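## Task

Lift the red open bin off the shelf and place it upright on an uncluttered part of the table, keeping its parts inside. The remaining bins must stay upright on the shelf with their parts in them. The result only counts if it holds without the robot supporting it. Anything the robot is touching at the end must not drop by more than about a fingernail's width once released, or the task fails.

## Robot and tools

Robot: two FANUC CRX-5iA six-joint arms, left_arm and right_arm, each with a Robotiq 140 mm two-finger gripper and a wrist camera. The names are labels only and do not match the sides of any image. Base poses in the scene frame: left_arm at (-0.059, +0.389, 0) m, quat_wxyz (+0.997, 0, 0, +0.073); right_arm at (+0.032, -0.419, 0) m, quat_wxyz (+0.995, 0, 0, +0.102).

Scene frame: origin on the table top midway between the arms. +z is up, +x points out over the table, and left_arm sits on the +y side. Each result's state line (left_arm: … | right_arm: …) gives every gripper's end_effector_position in metres and end_effector_quat_wxyz in this frame. The printed position can be off, more so at long reach. end_effector_position is the point between the pads when closed. Closed fingertips extend about 33 mm past it, open ones about 9 mm. The fingers point along the gripper's +z and close along its y axis. Closing pushes the tips roughly 24 mm further out, so keep that clearance above surfaces.

Tool execute_actions, argument actions: a list holding one item or nothing.
- Empty list: just returns the current state.
- Action: {"rows": [[...]], "steps": n}, with up to 15 rows and n from 1 to 15 (default 15). Each control step is 1/30 s. One row is used per step, and the last row repeats if steps exceed rows.
- Wait: {"steps": n} with n up to 300. It returns once n steps have passed since the previous result, and reply time counts toward them.
- Optional pictures (boolean) switches camera images on or off. They are on by default.
A refused call sends nothing.

Each row is one flat list of 18 numbers covering both arms, even if only one moves. The first 9 are left_arm: six joint targets (waist, shoulder, elbow, forearm roll, wrist pitch, wrist roll) as absolute angles in radians, the same form as the Joint positions line, then gripper position, force_limit, speed. The next 9 are right_arm in the same order. The three gripper values are each in [-1, 1].

Stated joint ranges (rad): waist ±3.491, shoulder ±3.140, elbow -1.187 to 4.328, forearm roll ±3.316, wrist pitch ±3.140, wrist roll ±3.927. A target more than 0.010 past a range end, and further out than the last reported angle, gets the call refused. Real ends may differ by up to 0.010. A target beyond the real end is cut to that end, and the result then says "joint sent to its limit". That line may refer to an earlier action. If the line does not appear, that is no proof the joint can go further.

Motion limits:
- Target speed caps are 2.62 rad/s for waist and shoulder, 3.14 for elbow, and 3.93 for the wrist joints. Reaching full speed takes 0.5 s, and the joints of one arm are synchronised.
- Each target stays within a lead of the measured angle: 0.805 rad for waist and shoulder, 0.966 for elbow, 1.21 for the wrist joints.
- If the targets would move the gripper more than 70 mm from where it is, all of them are scaled back.
Arms keep heading to the last row sent while you think or wait. They stop once motion has almost ceased or a step is HELD.

Gripper values:
- position: +1 is fully open (140 mm), about -0.8 is where the pads touch, and -1 closes until blocked.
- force_limit: about 14 N at -1, 60 N at 0, 107 N at +1.
- speed: about 30 mm/s at -1, 140 at 0, 250 at +1.
To leave a gripper unchanged, resend its previous three values; a 0 is a real command. To grip, send -1 and check for object_status 2.

object_status codes: 0 moving; 1 blocked while opening; 2 blocked while closing; 3 reached target or pads met (a thin item may still be held). While status is 2, a new force_limit applies only with a changed position, e.g. switch between -1 and -0.98. position_measured is in counts: 3 fully open, 230 pads touching, not linear in mm.

Other result lines:
- Joint positions and Joint velocities: one block per arm (rad, rad/s).
- "joint command not followed": the clearance check altered or blocked joint targets on some steps.
- HELD: steps on which your row, or part of it, was not sent.
- MOTOR HOT: warning before an OVER-TEMPERATURE FAULT, which brakes that arm until it cools. Holding loads heats motors, even while you think.

Faults: a joint reaching its load limit (142 N m for waist, shoulder and elbow; 35.6 for the wrist joints; held weight counts) or an outside force of 150 N stops that arm for 10 s. The arm yields to the contact and skips the rest of the call.

Tool zoom_image: camera (cam_high 672x504, cam_low 672x504, cam_left_wrist 504x504, cam_right_wrist 504x504) and region [x0, y0, x1, y1] in pixels from the top-left corner, at most 504x504. It returns a closer view of that camera's latest image.

Tool read_manual: optional section "licences"; returns URDF licence text only.

Tool finished_scene: scene (1 or 2). Replying without a tool call ends everything.

Things to avoid:
- Dropping, slipping or slamming bins, and knocking parts or bins over or off the table.
- Pressing hard on the shelf or table.
- Letting the arms collide.
- Releasing a bin where it will settle or sink.
Small tugs on held items or pushes on loose objects can happen. Faster, smoother, lower-effort motion is better, and reply time counts as robot time.

Each tool is called after "Emit:" by a JSON object that holds its "name" and its "arguments".

## Session

Emit:
{"name": "execute_actions", "arguments": {"actions": []}}

Scene clock: 0.00 s of 6000.00 s.
left_arm: end_effector_position=(+0.7059, +0.7862, +0.1309) position_measured=3 object_status=3 end_effector_quat_wxyz=(+0.663, -0.601, -0.361, -0.263) | right_arm: end_effector_position=(+0.1153, -0.7095, +0.1907) position_measured=3 object_status=3 end_effector_quat_wxyz=(-0.145, +0.535, +0.830, +0.067)
Joint positions: left_arm=[-0.094  1.351  1.305 -1.582 -1.682  2.535] | right_arm=[-1.098 -0.085 -0.224 -0.037 -1.75  -1.824]
Joint velocities: left_arm=[-0.     0.    -0.001 -0.    -0.    -0.   ] | right_arm=[ 0.     0.     0.003 -0.    -0.    -0.   ]

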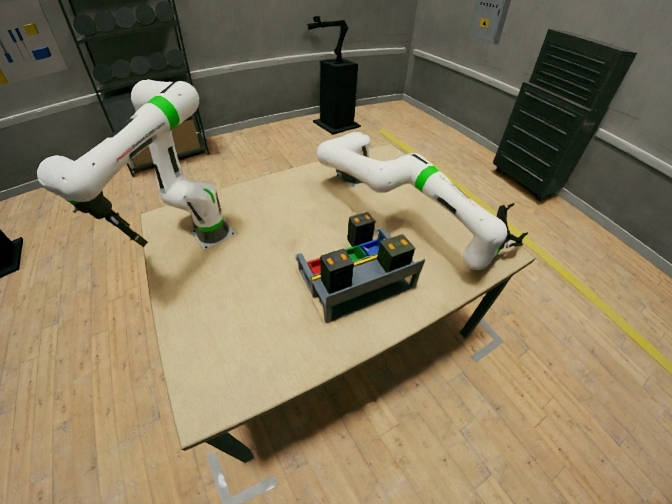

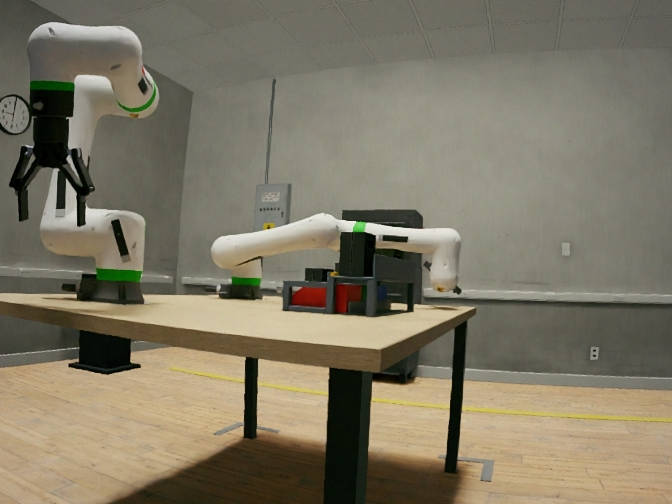

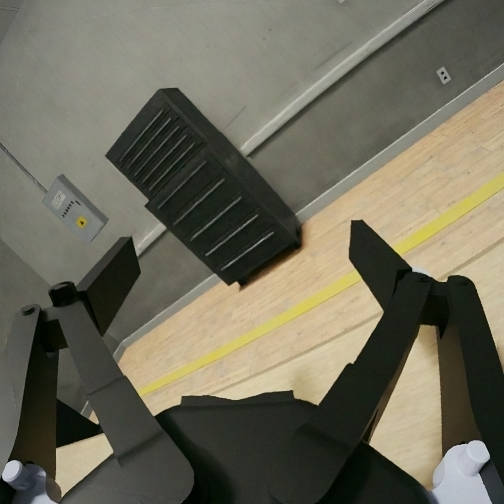

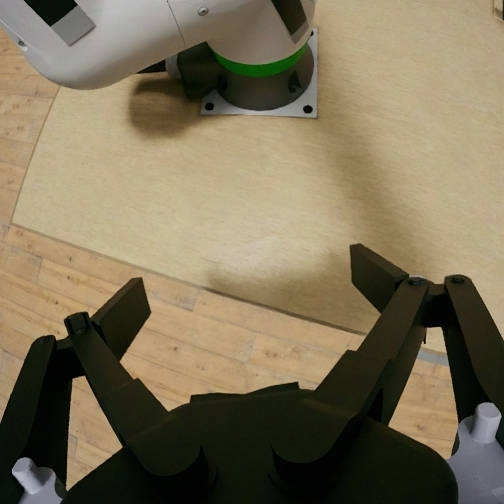

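Emit:
{"name": "zoom_image", "arguments": {"camera": "cam_high", "region": [280, 195, 440, 335]}}

Emit:
{"name": "zoom_image", "arguments": {"camera": "cam_low", "region": [270, 220, 440, 330]}}

Region (280, 195, 440, 335) of cam_high's 672x504 image, scaled by 3.150, with more detail than that image has; it fills the top 441 rows of this view, and the rest is white.

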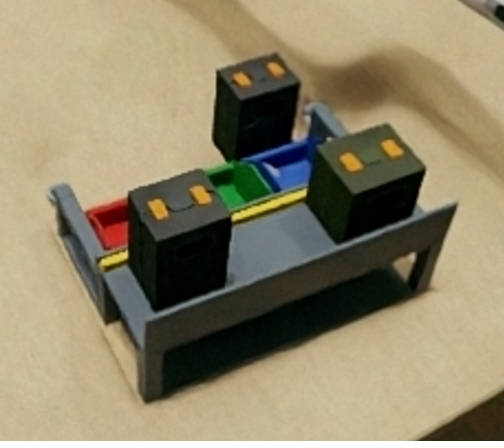

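Region (270, 220, 440, 330) of cam_low's 672x504 image, scaled by 2.965, with more detail than that image has; it fills the top 326 rows of this view, and the rest is white.

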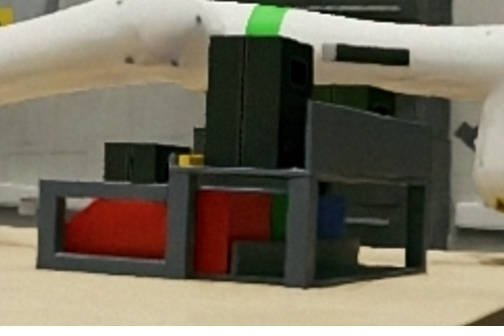

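Emit:
{"name": "execute_actions", "arguments": {"actions": [{"rows": [[-0.094, -0.1, 1.305, -1.582, -1.682, 2.535, 1, 0, 0, 0.596, -0.588, -0.325, 0, -1.363, 1.571, 1, 0, 0]], "steps": 15}], "pictures": false}}

Emit:
{"name": "execute_actions", "arguments": {"actions": [{"steps": 60}]}}

Scene clock: 87.00 s of 6000.00 s.
left_arm: end_effector_position=(+0.6969, +0.7857, +0.3152) position_measured=3 object_status=3 end_effector_quat_wxyz=(+0.619, -0.562, -0.435, -0.334) | right_arm: end_effector_position=(+0.2419, -0.6807, +0.2277) position_measured=3 object_status=3 end_effector_quat_wxyz=(+0.001, +0.109, +0.994, +0.012)
Joint positions: left_arm=[-0.094  1.115  1.305 -1.582 -1.682  2.535] | right_arm=[-0.727 -0.283 -0.264 -0.022 -1.598 -1.268]
Joint velocities: left_arm=[ 0.    -0.542  0.     0.    -0.     0.   ] | right_arm=[ 0.947 -0.394 -0.078  0.029  0.301  1.41 ]
Steps of this call (steps 1 to 90: nothing new was sent; then 83.50 s passed at rest; steps 91 to 105: all 15 steps of this action). Readings (joint positions | what the end effector reports):
91: left_arm=[-0.094 1.350 1.305 -1.582 -1.682 2.535] | right_arm=[-1.098 -0.085 -0.224 -0.037 -1.750 -1.824] | left_arm position_measured=3 object_status=3 | right_arm position_measured=3 object_status=3
92: left_arm=[-0.094 1.347 1.305 -1.582 -1.682 2.535] | right_arm=[-1.093 -0.087 -0.224 -0.037 -1.748 -1.818] | left_arm position_measured=3 object_status=3 | right_arm position_measured=3 object_status=3
94: left_arm=[-0.094 1.322 1.304 -1.582 -1.682 2.535] | right_arm=[-1.068 -0.103 -0.228 -0.036 -1.736 -1.780] | left_arm position_measured=3 object_status=3 | right_arm position_measured=3 object_status=3
98: left_arm=[-0.094 1.244 1.305 -1.582 -1.682 2.535] | right_arm=[-0.953 -0.173 -0.241 -0.031 -1.682 -1.607] | left_arm position_measured=3 object_status=3 | right_arm position_measured=3 object_status=3
105: the state above

Scene clock: 89.00 s of 6000.00 s.
left_arm: end_effector_position=(+0.1567, +0.7568, +0.9355) position_measured=3 object_status=3 end_effector_quat_wxyz=(-0.316, +0.287, +0.685, +0.590) | right_arm: end_effector_position=(+0.3681, -0.2584, +0.3202) position_measured=3 object_status=3 end_effector_quat_wxyz=(-0.091, +0.895, +0.379, +0.215)
Joint positions: left_arm=[-0.094  0.014  1.305 -1.582 -1.682  2.535] | right_arm=[ 0.596 -0.588 -0.325  0.    -1.363  1.571]
Joint velocities: left_arm=[-0.    -0.542 -0.001 -0.    -0.001  0.   ] | right_arm=[-0.    -0.    -0.001  0.    -0.     0.   ]
Steps of this call (steps 1 to 60: the robot went on to your last target). Readings (joint positions | what the end effector reports):
1: left_arm=[-0.094 1.097 1.305 -1.582 -1.682 2.535] | right_arm=[-0.695 -0.296 -0.266 -0.021 -1.588 -1.220] | left_arm position_measured=3 object_status=3 | right_arm position_measured=3 object_status=3
2: left_arm=[-0.094 1.079 1.305 -1.582 -1.682 2.535] | right_arm=[-0.663 -0.308 -0.269 -0.021 -1.578 -1.172] | left_arm position_measured=3 object_status=3 | right_arm position_measured=3 object_status=3
4: left_arm=[-0.094 1.042 1.305 -1.582 -1.682 2.535] | right_arm=[-0.599 -0.332 -0.274 -0.019 -1.560 -1.075] | left_arm position_measured=3 object_status=3 | right_arm position_measured=3 object_status=3
8: left_arm=[-0.094 0.969 1.305 -1.582 -1.682 2.535] | right_arm=[-0.470 -0.373 -0.282 -0.016 -1.528 -0.882] | left_arm position_measured=3 object_status=3 | right_arm position_measured=3 object_status=3
60: the state above

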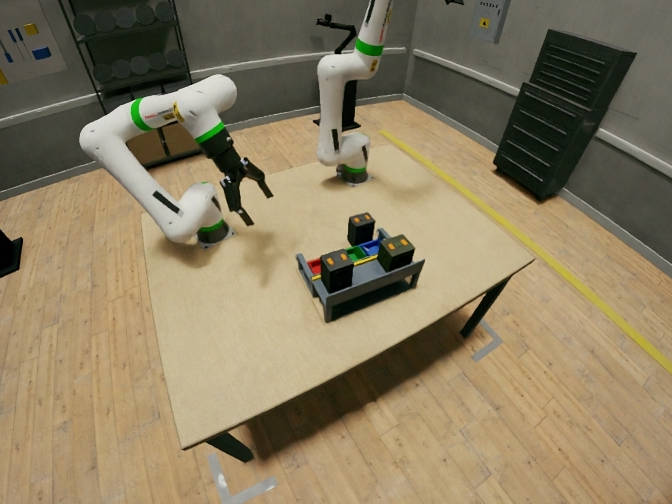

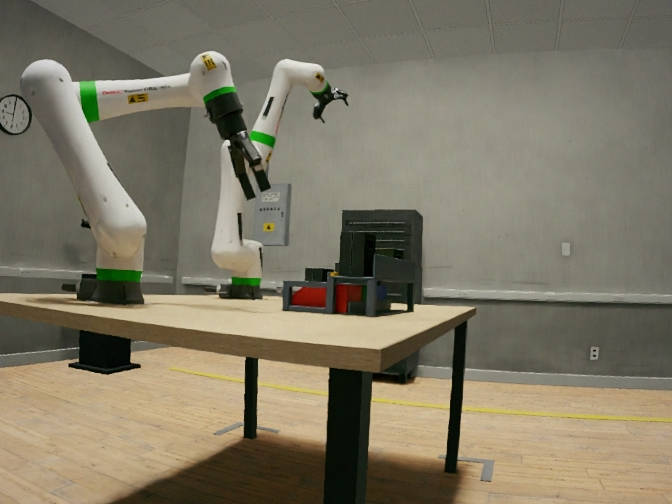

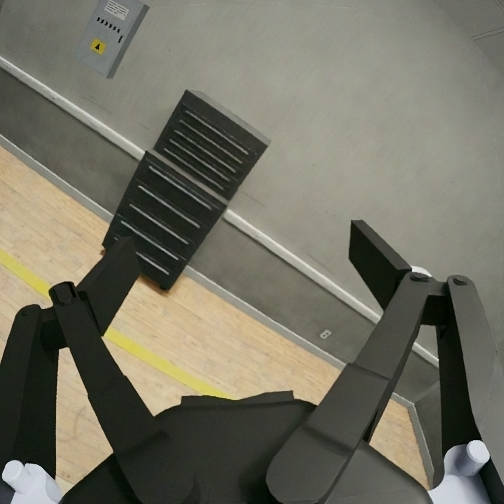

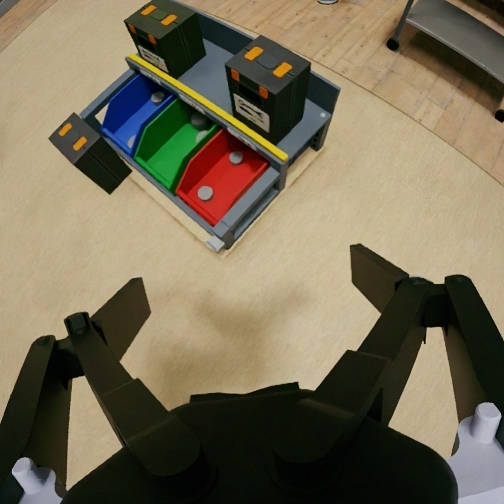

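Emit:
{"name": "zoom_image", "arguments": {"camera": "cam_right_wrist", "region": [120, 90, 320, 270]}}

Emit:
{"name": "zoom_image", "arguments": {"camera": "cam_right_wrist", "region": [40, 0, 350, 270]}}

Region (120, 90, 320, 270) of cam_right_wrist's 504x504 image, scaled by 2.520, with more detail than that image has; it fills the top 454 rows of this view, and the rest is white.

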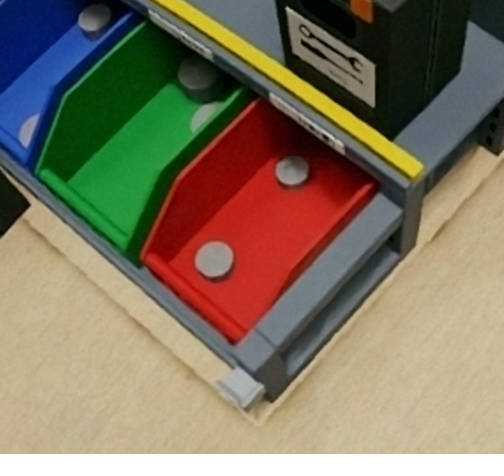

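Region (40, 0, 350, 270) of cam_right_wrist's 504x504 image, scaled by 1.626, with more detail than that image has; it fills the top 439 rows of this view, and the rest is white.

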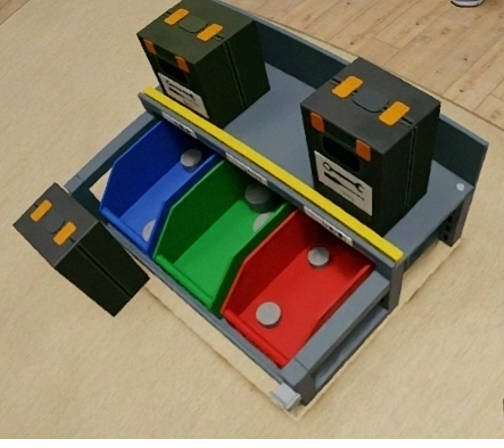

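Emit:
{"name": "execute_actions", "arguments": {"actions": [{"rows": [[-0.094, -0.1, 1.305, -1.582, -1.682, 2.535, 1, 0, 0, 0.6336, 0.0979, 0.2461, 0, -1.719, 2.3036, 1, 0, 0]], "steps": 15}], "pictures": false}}

Emit:
{"name": "execute_actions", "arguments": {"actions": [{"steps": 20}]}}

Scene clock: 209.50 s of 6000.00 s.
left_arm: end_effector_position=(+0.0702, +0.7522, +0.9572) position_measured=3 object_status=3 end_effector_quat_wxyz=(-0.277, +0.252, +0.700, +0.608) | right_arm: end_effector_position=(+0.4176, -0.1909, +0.3176) position_measured=3 object_status=3 end_effector_quat_wxyz=(-0.011, +0.781, +0.620, +0.069)
Joint positions: left_arm=[-0.094 -0.1    1.305 -1.582 -1.682  2.535] | right_arm=[ 0.622 -0.107  0.076 -0.    -1.613  2.085]
Joint velocities: left_arm=[-0.    -0.    -0.001  0.    -0.    -0.   ] | right_arm=[ 0.07   1.3    1.08  -0.    -0.668  1.375]
Steps of this call (steps 1 to 30: the robot went on to your last target; steps 31 to 90: nothing new was sent; then 117.00 s passed at rest; steps 91 to 105: all 15 steps of this action). Readings (joint positions | what the end effector reports):
91: left_arm=[-0.094 -0.100 1.305 -1.582 -1.682 2.535] | right_arm=[0.596 -0.588 -0.325 -0.000 -1.363 1.571] | left_arm position_measured=3 object_status=3 | right_arm position_measured=3 object_status=3
92: left_arm=[-0.094 -0.100 1.305 -1.582 -1.682 2.535] | right_arm=[0.596 -0.584 -0.322 -0.000 -1.365 1.576] | left_arm position_measured=3 object_status=3 | right_arm position_measured=3 object_status=3
94: left_arm=[-0.094 -0.100 1.305 -1.582 -1.682 2.535] | right_arm=[0.598 -0.559 -0.301 -0.000 -1.378 1.603] | left_arm position_measured=3 object_status=3 | right_arm position_measured=3 object_status=3
98: left_arm=[-0.094 -0.100 1.305 -1.582 -1.682 2.535] | right_arm=[0.604 -0.438 -0.201 -0.000 -1.441 1.731] | left_arm position_measured=3 object_status=3 | right_arm position_measured=3 object_status=3
105: the state above

Scene clock: 210.17 s of 6000.00 s.
left_arm: end_effector_position=(+0.0702, +0.7522, +0.9572) position_measured=3 object_status=3 end_effector_quat_wxyz=(-0.277, +0.252, +0.700, +0.608) | right_arm: end_effector_position=(+0.4392, -0.1597, +0.3000) position_measured=3 object_status=3 end_effector_quat_wxyz=(-0.000, +0.707, +0.707, -0.000)
Joint positions: left_arm=[-0.094 -0.1    1.305 -1.582 -1.682  2.535] | right_arm=[ 0.634  0.098  0.246 -0.    -1.719  2.304]
Joint velocities: left_arm=[ 0.    -0.     0.001 -0.    -0.001 -0.   ] | right_arm=[-0.     0.    -0.001 -0.001  0.     0.   ]
Steps of this call (steps 1 to 20: the robot went on to your last target). Readings (joint positions | what the end effector reports):
1: left_arm=[-0.094 -0.100 1.305 -1.582 -1.682 2.535] | right_arm=[0.625 -0.064 0.111 -0.000 -1.635 2.130] | left_arm position_measured=3 object_status=3 | right_arm position_measured=3 object_status=3
2: left_arm=[-0.094 -0.100 1.305 -1.582 -1.682 2.535] | right_arm=[0.627 -0.026 0.143 -0.000 -1.655 2.171] | left_arm position_measured=3 object_status=3 | right_arm position_measured=3 object_status=3
4: left_arm=[-0.094 -0.100 1.305 -1.582 -1.682 2.535] | right_arm=[0.630 0.036 0.194 -0.000 -1.687 2.237] | left_arm position_measured=3 object_status=3 | right_arm position_measured=3 object_status=3
8: left_arm=[-0.094 -0.100 1.305 -1.582 -1.682 2.535] | right_arm=[0.633 0.095 0.244 -0.000 -1.718 2.301] | left_arm position_measured=3 object_status=3 | right_arm position_measured=3 object_status=3
20: the state above

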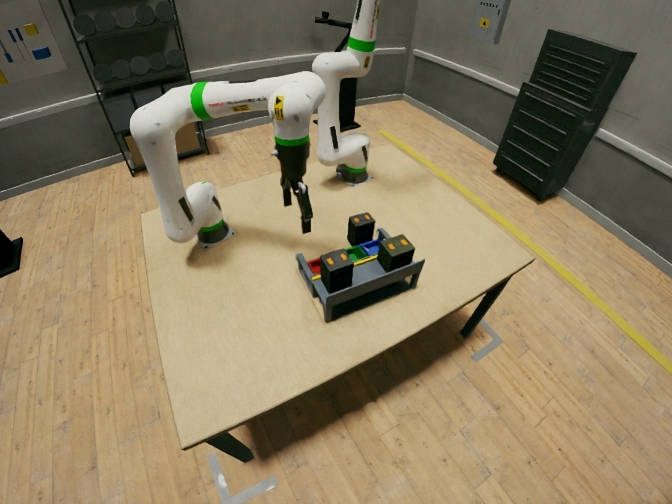

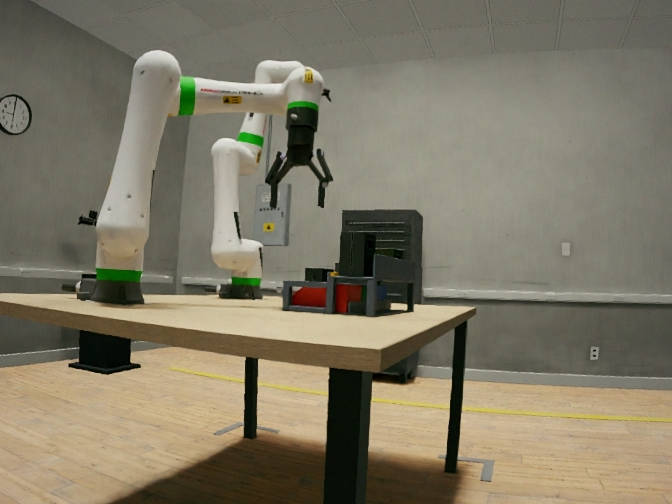

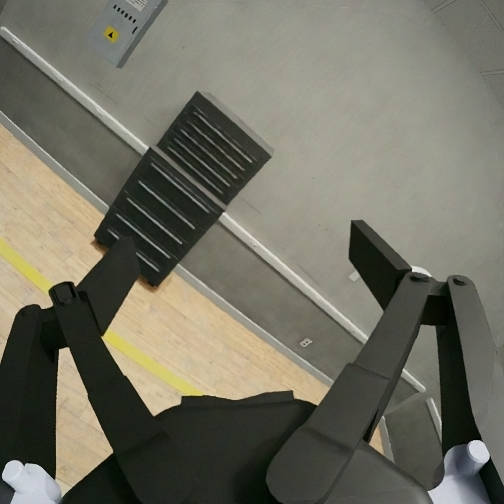

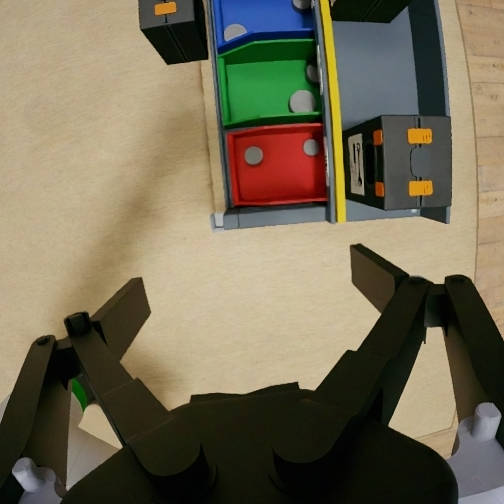

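Emit:
{"name": "zoom_image", "arguments": {"camera": "cam_right_wrist", "region": [190, 90, 360, 250]}}

Emit:
{"name": "zoom_image", "arguments": {"camera": "cam_low", "region": [240, 140, 430, 330]}}

Region (190, 90, 360, 250) of cam_right_wrist's 504x504 image, scaled by 2.965, with more detail than that image has; it fills the top 474 rows of this view, and the rest is white.

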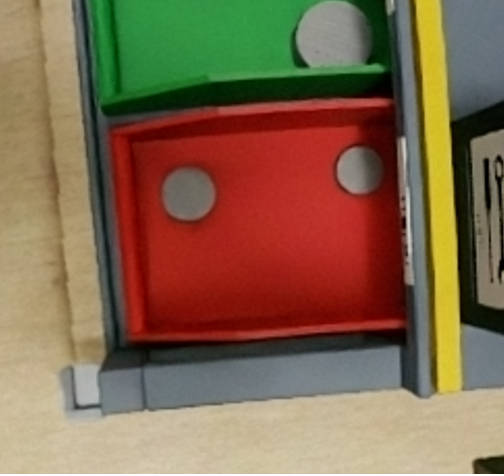

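Region (240, 140, 430, 330) of cam_low's 672x504 image, scaled by 2.653, with more detail than that image has.

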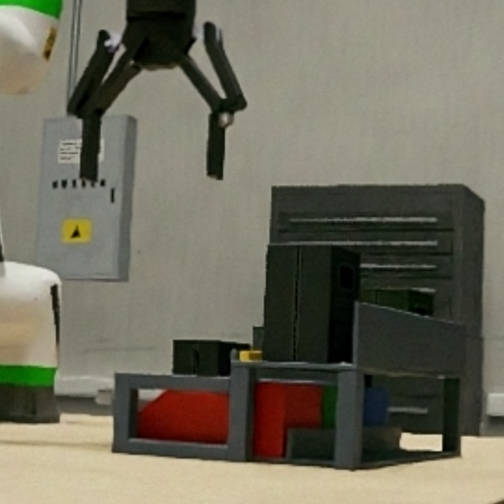

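Emit:
{"name": "zoom_image", "arguments": {"camera": "cam_right_wrist", "region": [320, 100, 480, 330]}}

Emit:
{"name": "zoom_image", "arguments": {"camera": "cam_right_wrist", "region": [50, 250, 210, 400]}}

Emit:
{"name": "zoom_image", "arguments": {"camera": "cam_right_wrist", "region": [130, 0, 290, 140]}}

Region (320, 100, 480, 330) of cam_right_wrist's 504x504 image, scaled by 2.191, with more detail than that image has; it fills the left 351 columns of this view, and the rest is white.

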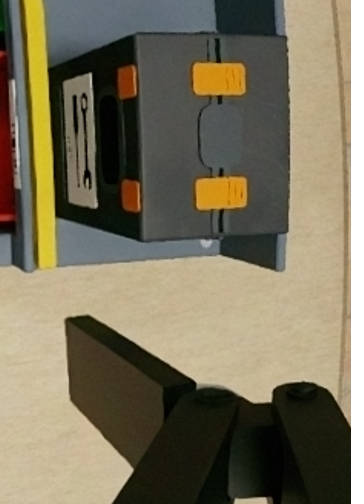

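Region (50, 250, 210, 400) of cam_right_wrist's 504x504 image, scaled by 3.150, with more detail than that image has; it fills the top 472 rows of this view, and the rest is white.

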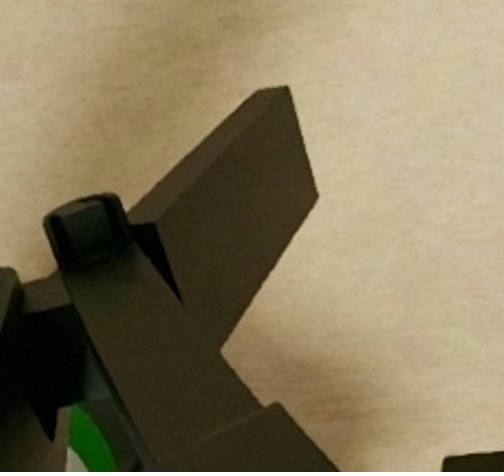

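Region (130, 0, 290, 140) of cam_right_wrist's 504x504 image, scaled by 3.150, with more detail than that image has; it fills the top 441 rows of this view, and the rest is white.

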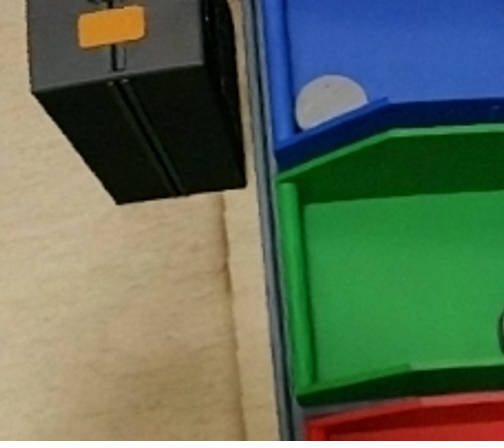

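Emit:
{"name": "execute_actions", "arguments": {"actions": [{"rows": [[-0.094, -0.1, 1.305, -1.582, -1.682, 2.535, 1, 0, 0, 1.501, -0.131, -0.792, 0.687, -1.113, 1.059, -0.35, 0, 0.5]], "steps": 15}], "pictures": false}}

Emit:
{"name": "execute_actions", "arguments": {"actions": [{"steps": 24}]}}

Scene clock: 330.67 s of 6000.00 s.
left_arm: end_effector_position=(+0.0701, +0.7522, +0.9572) position_measured=3 object_status=3 end_effector_quat_wxyz=(-0.277, +0.252, +0.700, +0.608) | right_arm: end_effector_position=(+0.3818, -0.1192, +0.2004) position_measured=146 object_status=0 end_effector_quat_wxyz=(+0.160, +0.738, +0.654, +0.046)
Joint positions: left_arm=[-0.094 -0.1    1.305 -1.582 -1.682  2.535] | right_arm=[ 1.042 -0.011 -0.242  0.327 -1.43   1.713]
Joint velocities: left_arm=[ 0.     0.    -0.001 -0.     0.     0.   ] | right_arm=[ 1.1   -0.287 -1.319  0.857  0.755 -1.556]
Steps of this call (steps 1 to 15: the robot went on to your last target; steps 16 to 90: nothing new was sent; then 117.00 s passed at rest; steps 91 to 105: all 15 steps of this action). Readings (joint positions | what the end effector reports):
91: left_arm=[-0.094 -0.100 1.305 -1.582 -1.682 2.535] | right_arm=[0.634 0.098 0.246 0.000 -1.719 2.304] | left_arm position_measured=3 object_status=3 | right_arm position_measured=3 object_status=0
92: left_arm=[-0.094 -0.100 1.305 -1.582 -1.682 2.535] | right_arm=[0.638 0.097 0.242 0.004 -1.716 2.297] | left_arm position_measured=3 object_status=3 | right_arm position_measured=9 object_status=0
94: left_arm=[-0.094 -0.100 1.305 -1.582 -1.682 2.535] | right_arm=[0.663 0.090 0.211 0.025 -1.697 2.259] | left_arm position_measured=3 object_status=3 | right_arm position_measured=30 object_status=0
98: left_arm=[-0.094 -0.100 1.305 -1.582 -1.682 2.535] | right_arm=[0.782 0.057 0.069 0.124 -1.609 2.083] | left_arm position_measured=3 object_status=3 | right_arm position_measured=72 object_status=0
105: the state above

Scene clock: 331.47 s of 6000.00 s.
left_arm: end_effector_position=(+0.0701, +0.7522, +0.9572) position_measured=3 object_status=3 end_effector_quat_wxyz=(-0.277, +0.252, +0.700, +0.608) | right_arm: end_effector_position=(+0.2903, -0.0717, +0.1007) position_measured=173 object_status=3 end_effector_quat_wxyz=(+0.213, +0.674, +0.675, +0.213)
Joint positions: left_arm=[-0.094 -0.1    1.305 -1.582 -1.682  2.535] | right_arm=[ 1.501 -0.131 -0.792  0.687 -1.113  1.059]
Joint velocities: left_arm=[ 0.    -0.    -0.001  0.    -0.    -0.   ] | right_arm=[ 0.001 -0.     0.     0.     0.    -0.   ]
Steps of this call (steps 1 to 24: the robot went on to your last target). Readings (joint positions | what the end effector reports):
1: left_arm=[-0.094 -0.100 1.305 -1.582 -1.682 2.535] | right_arm=[1.079 -0.021 -0.287 0.357 -1.404 1.660] | left_arm position_measured=3 object_status=3 | right_arm position_measured=157 object_status=0
2: left_arm=[-0.094 -0.100 1.305 -1.582 -1.682 2.535] | right_arm=[1.116 -0.031 -0.331 0.386 -1.379 1.607] | left_arm position_measured=3 object_status=3 | right_arm position_measured=167 object_status=0
4: left_arm=[-0.094 -0.100 1.305 -1.582 -1.682 2.535] | right_arm=[1.190 -0.050 -0.419 0.443 -1.328 1.502] | left_arm position_measured=3 object_status=3 | right_arm position_measured=173 object_status=0
8: left_arm=[-0.094 -0.100 1.305 -1.582 -1.682 2.535] | right_arm=[1.332 -0.087 -0.590 0.555 -1.230 1.299] | left_arm position_measured=3 object_status=3 | right_arm position_measured=173 object_status=0
24: the state above

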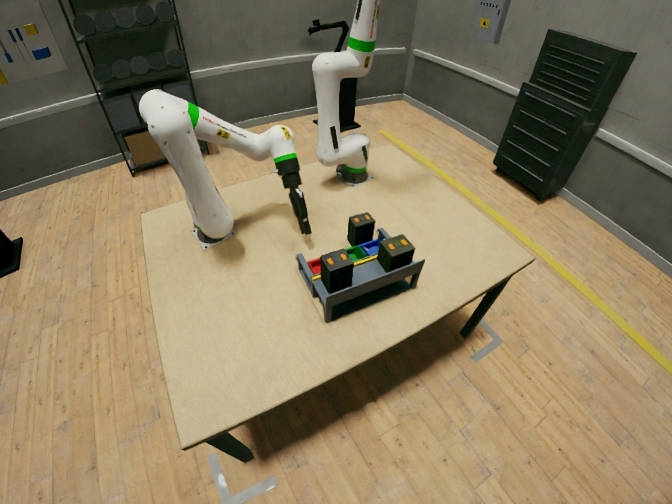

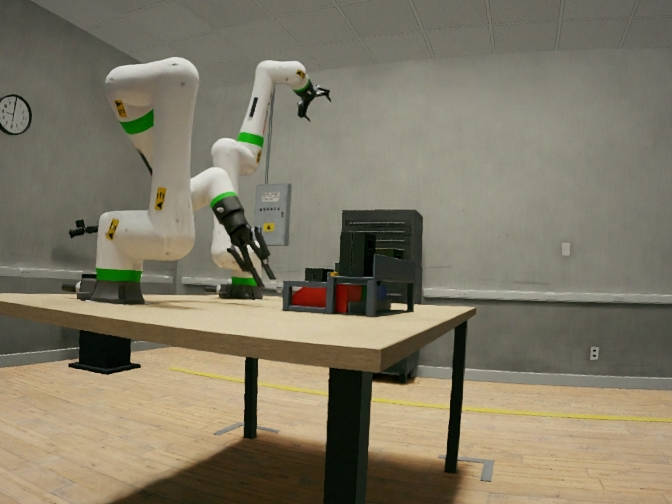

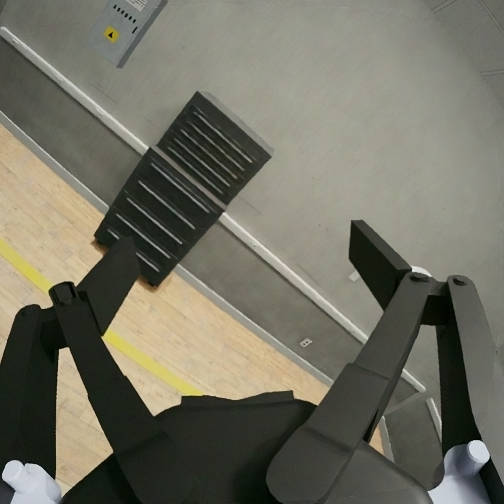

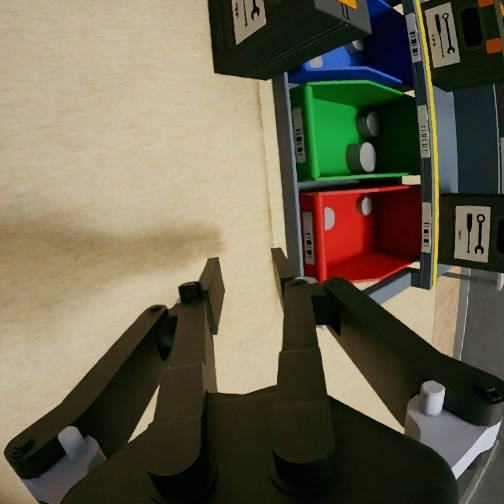

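Emit:
{"name": "zoom_image", "arguments": {"camera": "cam_right_wrist", "region": [260, 140, 460, 310]}}

Emit:
{"name": "zoom_image", "arguments": {"camera": "cam_right_wrist", "region": [265, 150, 345, 230]}}

Emit:
{"name": "zoom_image", "arguments": {"camera": "cam_right_wrist", "region": [380, 160, 460, 300]}}

Region (260, 140, 460, 310) of cam_right_wrist's 504x504 image, scaled by 2.520, with more detail than that image has; it fills the top 428 rows of this view, and the rest is white.

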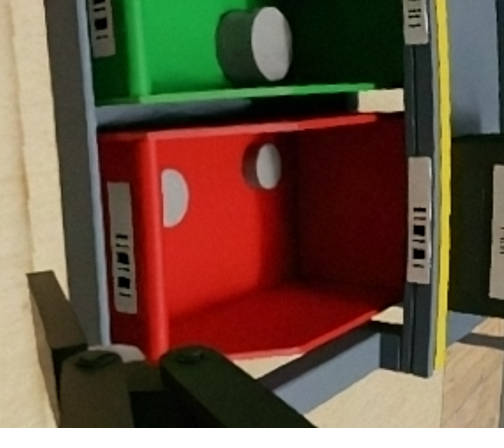

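Region (265, 150, 345, 230) of cam_right_wrist's 504x504 image, scaled by 6.300, with more detail than that image has.

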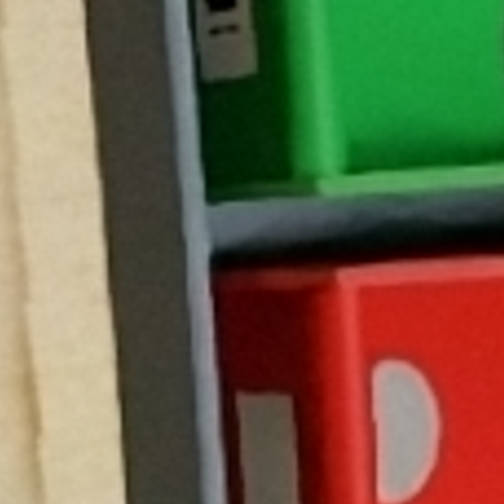

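Region (380, 160, 460, 300) of cam_right_wrist's 504x504 image, scaled by 3.600, with more detail than that image has; it fills the left 288 columns of this view, and the rest is white.

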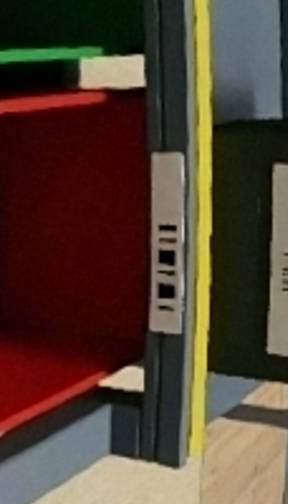

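Emit:
{"name": "zoom_image", "arguments": {"camera": "cam_right_wrist", "region": [340, 235, 450, 315]}}

Emit:
{"name": "zoom_image", "arguments": {"camera": "cam_low", "region": [272, 262, 392, 322]}}

Emit:
{"name": "zoom_image", "arguments": {"camera": "cam_right_wrist", "region": [330, 150, 440, 220]}}

Region (340, 235, 450, 315) of cam_right_wrist's 504x504 image, scaled by 4.582, with more detail than that image has; it fills the top 367 rows of this view, and the rest is white.

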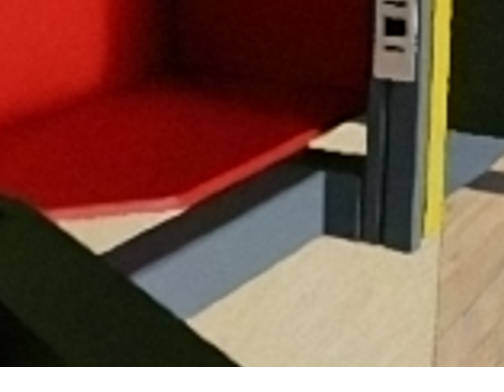

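Region (272, 262, 392, 322) of cam_low's 672x504 image, scaled by 4.200, with more detail than that image has.

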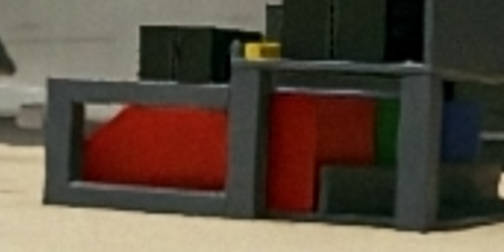

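Region (330, 150, 440, 220) of cam_right_wrist's 504x504 image, scaled by 4.582, with more detail than that image has; it fills the top 321 rows of this view, and the rest is white.

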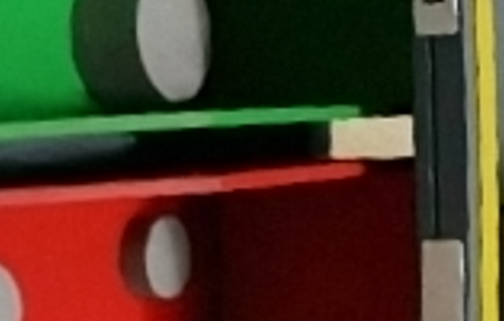

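Emit:
{"name": "execute_actions", "arguments": {"actions": [{"rows": [[-0.094, -0.1, 1.305, -1.582, -1.682, 2.535, 1, 0, 0, 0.737, 0.2052, -0.0533, 0, -1.3123, 2.139, -0.35, 0, 0.5]], "steps": 15}], "pictures": false}}

Emit:
{"name": "execute_actions", "arguments": {"actions": [{"steps": 18}]}}

Scene clock: 451.97 s of 6000.00 s.
left_arm: end_effector_position=(+0.0701, +0.7522, +0.9572) position_measured=3 object_status=3 end_effector_quat_wxyz=(-0.277, +0.252, +0.700, +0.608) | right_arm: end_effector_position=(+0.3758, -0.0967, +0.1083) position_measured=173 object_status=3 end_effector_quat_wxyz=(+0.111, +0.732, +0.672, +0.022)
Joint positions: left_arm=[-0.094 -0.1    1.305 -1.582 -1.682  2.535] | right_arm=[ 0.995  0.092 -0.302  0.232 -1.245  1.775]
Joint velocities: left_arm=[ 0.     0.     0.    -0.    -0.001  0.   ] | right_arm=[-1.432  0.631  1.385 -1.283 -0.371  2.012]
Steps of this call (steps 1 to 15: the robot went on to your last target; steps 16 to 90: nothing new was sent; then 117.00 s passed at rest; steps 91 to 105: all 15 steps of this action). Readings (joint positions | what the end effector reports):
91: left_arm=[-0.094 -0.100 1.305 -1.582 -1.682 2.535] | right_arm=[1.501 -0.131 -0.792 0.687 -1.113 1.059] | left_arm position_measured=3 object_status=3 | right_arm position_measured=173 object_status=3
92: left_arm=[-0.094 -0.100 1.305 -1.582 -1.682 2.535] | right_arm=[1.497 -0.129 -0.789 0.683 -1.114 1.065] | left_arm position_measured=3 object_status=3 | right_arm position_measured=173 object_status=3
94: left_arm=[-0.094 -0.100 1.305 -1.582 -1.682 2.535] | right_arm=[1.471 -0.118 -0.764 0.660 -1.121 1.101] | left_arm position_measured=3 object_status=3 | right_arm position_measured=173 object_status=3
98: left_arm=[-0.094 -0.100 1.305 -1.582 -1.682 2.535] | right_arm=[1.351 -0.065 -0.648 0.552 -1.152 1.270] | left_arm position_measured=3 object_status=3 | right_arm position_measured=173 object_status=3
105: the state above

Scene clock: 452.57 s of 6000.00 s.
left_arm: end_effector_position=(+0.0701, +0.7522, +0.9572) position_measured=3 object_status=3 end_effector_quat_wxyz=(-0.277, +0.252, +0.700, +0.608) | right_arm: end_effector_position=(+0.4302, -0.0916, +0.1199) position_measured=173 object_status=3 end_effector_quat_wxyz=(+0.000, +0.728, +0.685, -0.000)
Joint positions: left_arm=[-0.094 -0.1    1.305 -1.582 -1.682  2.535] | right_arm=[ 0.737  0.205 -0.053  0.    -1.312  2.139]
Joint velocities: left_arm=[ 0.    -0.    -0.    -0.     0.001 -0.   ] | right_arm=[-0.001  0.     0.001 -0.    -0.    -0.   ]
Steps of this call (steps 1 to 18: the robot went on to your last target). Readings (joint positions | what the end effector reports):
1: left_arm=[-0.094 -0.100 1.305 -1.582 -1.682 2.535] | right_arm=[0.948 0.113 -0.257 0.189 -1.257 1.841] | left_arm position_measured=3 object_status=3 | right_arm position_measured=173 object_status=3
2: left_arm=[-0.094 -0.100 1.305 -1.582 -1.682 2.535] | right_arm=[0.904 0.132 -0.215 0.150 -1.269 1.903] | left_arm position_measured=3 object_status=3 | right_arm position_measured=173 object_status=3
4: left_arm=[-0.094 -0.100 1.305 -1.582 -1.682 2.535] | right_arm=[0.830 0.164 -0.143 0.084 -1.288 2.007] | left_arm position_measured=3 object_status=3 | right_arm position_measured=173 object_status=3
8: left_arm=[-0.094 -0.100 1.305 -1.582 -1.682 2.535] | right_arm=[0.747 0.201 -0.063 0.009 -1.310 2.125] | left_arm position_measured=3 object_status=3 | right_arm position_measured=173 object_status=3
18: the state above

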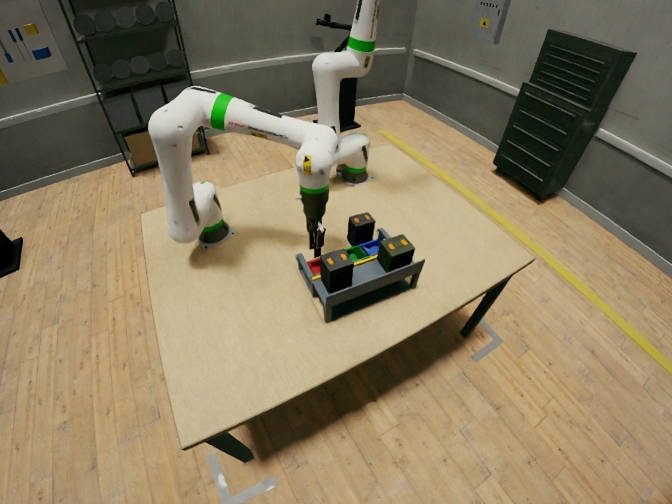

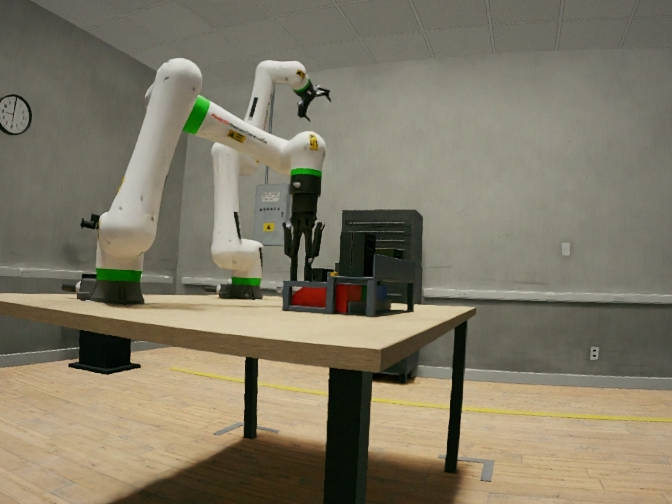

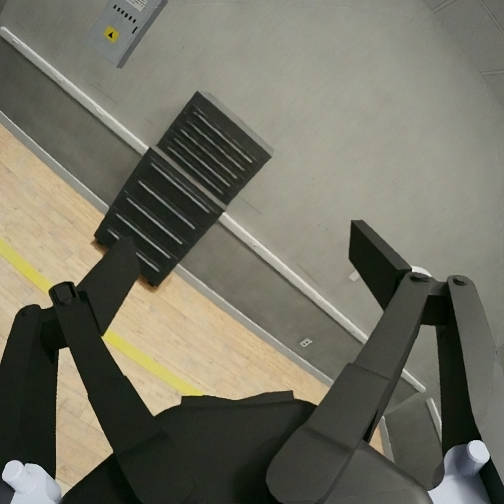

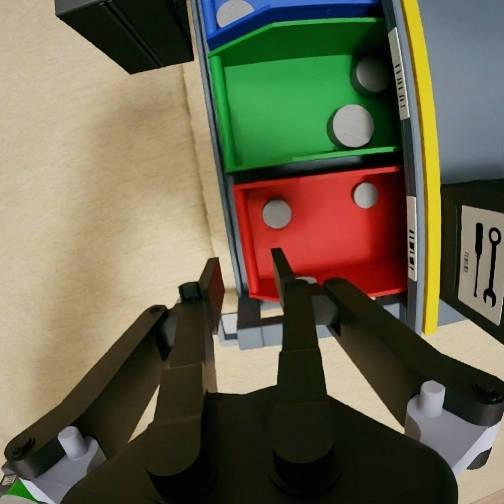

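Emit:
{"name": "zoom_image", "arguments": {"camera": "cam_right_wrist", "region": [190, 150, 330, 320]}}

Emit:
{"name": "zoom_image", "arguments": {"camera": "cam_low", "region": [265, 215, 385, 325]}}

Region (190, 150, 330, 320) of cam_right_wrist's 504x504 image, scaled by 2.965, with more detail than that image has; it fills the left 415 columns of this view, and the rest is white.

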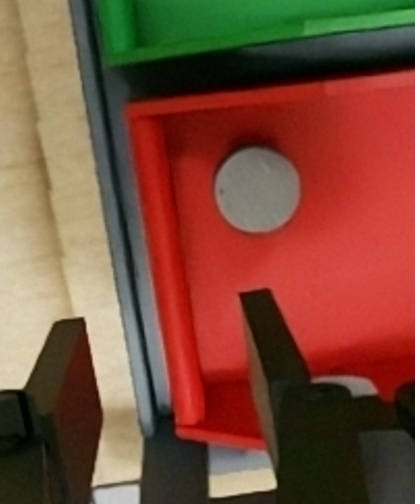

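Region (265, 215, 385, 325) of cam_low's 672x504 image, scaled by 4.200, with more detail than that image has; it fills the top 462 rows of this view, and the rest is white.

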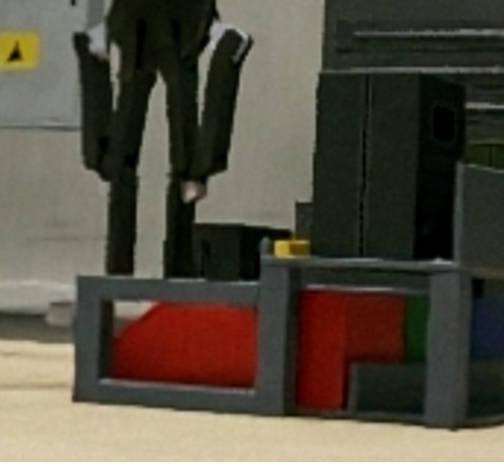

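Emit:
{"name": "execute_actions", "arguments": {"actions": [{"rows": [[-0.094, -0.1, 1.305, -1.582, -1.682, 2.535, 1, 0, 0, 0.7372, 0.2604, -0.1326, 0, -1.1778, 2.139, -0.5, 0, 0.5]], "steps": 15}]}}

Scene clock: 485.60 s of 6000.00 s.
left_arm: end_effector_position=(+0.0701, +0.7522, +0.9572) position_measured=3 object_status=3 end_effector_quat_wxyz=(-0.277, +0.252, +0.700, +0.608) | right_arm: end_effector_position=(+0.4322, -0.0886, +0.0601) position_measured=192 object_status=3 end_effector_quat_wxyz=(-0.000, +0.728, +0.686, +0.000)
Joint positions: left_arm=[-0.094 -0.1    1.305 -1.582 -1.682  2.535] | right_arm=[ 0.737  0.26  -0.132 -0.    -1.178  2.139]
Joint velocities: left_arm=[-0.     0.     0.001 -0.    -0.    -0.   ] | right_arm=[ 0.001  0.001 -0.001  0.001  0.001 -0.   ]
Steps of this call (steps 1 to 15: the robot went on to your last target; steps 16 to 90: nothing new was sent; then 29.53 s passed at rest; steps 91 to 105: all 15 steps of this action). Readings (joint positions | what the end effector reports):
91: left_arm=[-0.094 -0.100 1.305 -1.582 -1.682 2.535] | right_arm=[0.737 0.205 -0.053 -0.000 -1.312 2.139] | left_arm position_measured=3 object_status=3 | right_arm position_measured=173 object_status=0
92: left_arm=[-0.094 -0.100 1.305 -1.582 -1.682 2.535] | right_arm=[0.737 0.208 -0.056 -0.000 -1.306 2.139] | left_arm position_measured=3 object_status=3 | right_arm position_measured=179 object_status=0
94: left_arm=[-0.094 -0.100 1.305 -1.582 -1.682 2.535] | right_arm=[0.737 0.223 -0.079 -0.000 -1.268 2.139] | left_arm position_measured=3 object_status=3 | right_arm position_measured=192 object_status=0
98: left_arm=[-0.094 -0.100 1.305 -1.582 -1.682 2.535] | right_arm=[0.737 0.258 -0.129 -0.000 -1.185 2.139] | left_arm position_measured=3 object_status=3 | right_arm position_measured=192 object_status=0
105: the state above

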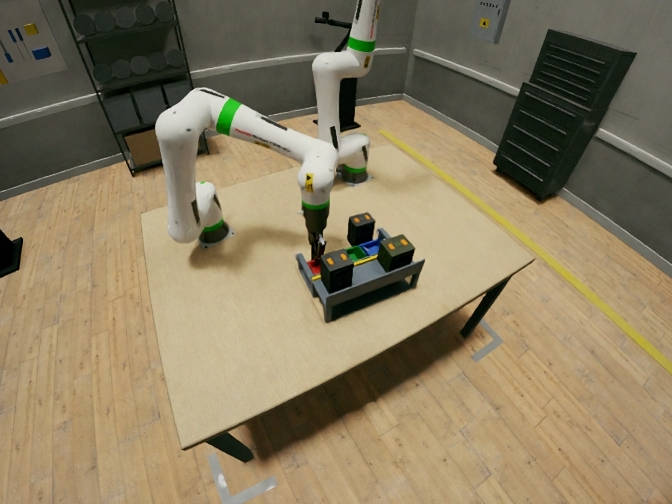

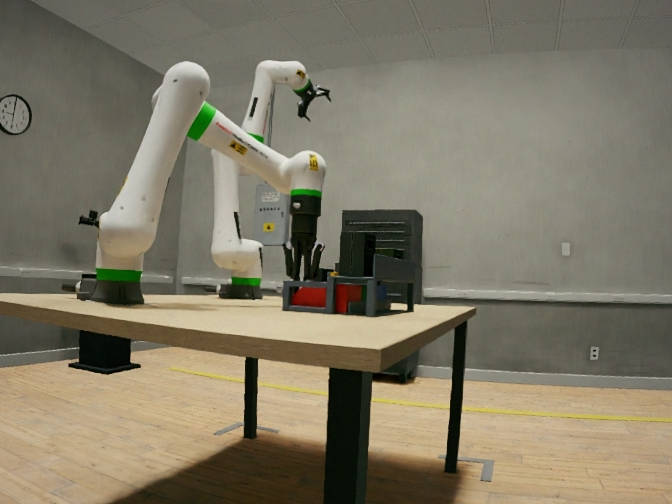

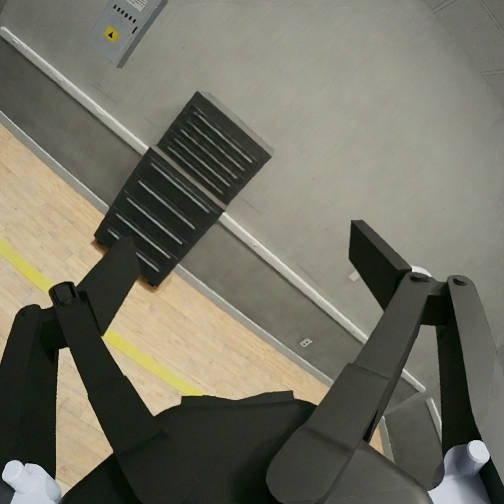

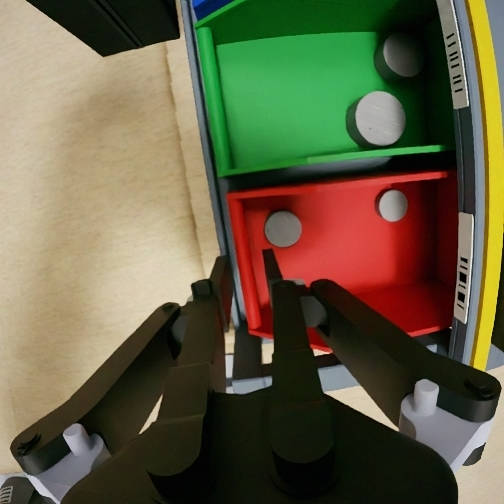

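Emit:
{"name": "zoom_image", "arguments": {"camera": "cam_right_wrist", "region": [195, 170, 325, 350]}}

Emit:
{"name": "zoom_image", "arguments": {"camera": "cam_right_wrist", "region": [205, 225, 285, 305]}}

Region (195, 170, 325, 350) of cam_right_wrist's 504x504 image, scaled by 2.800, with more detail than that image has.

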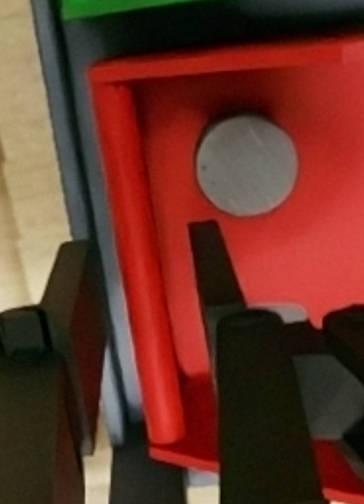

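Region (205, 225, 285, 305) of cam_right_wrist's 504x504 image, scaled by 6.300, with more detail than that image has.

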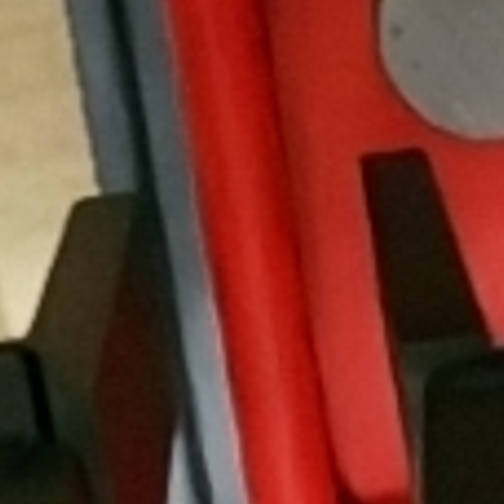

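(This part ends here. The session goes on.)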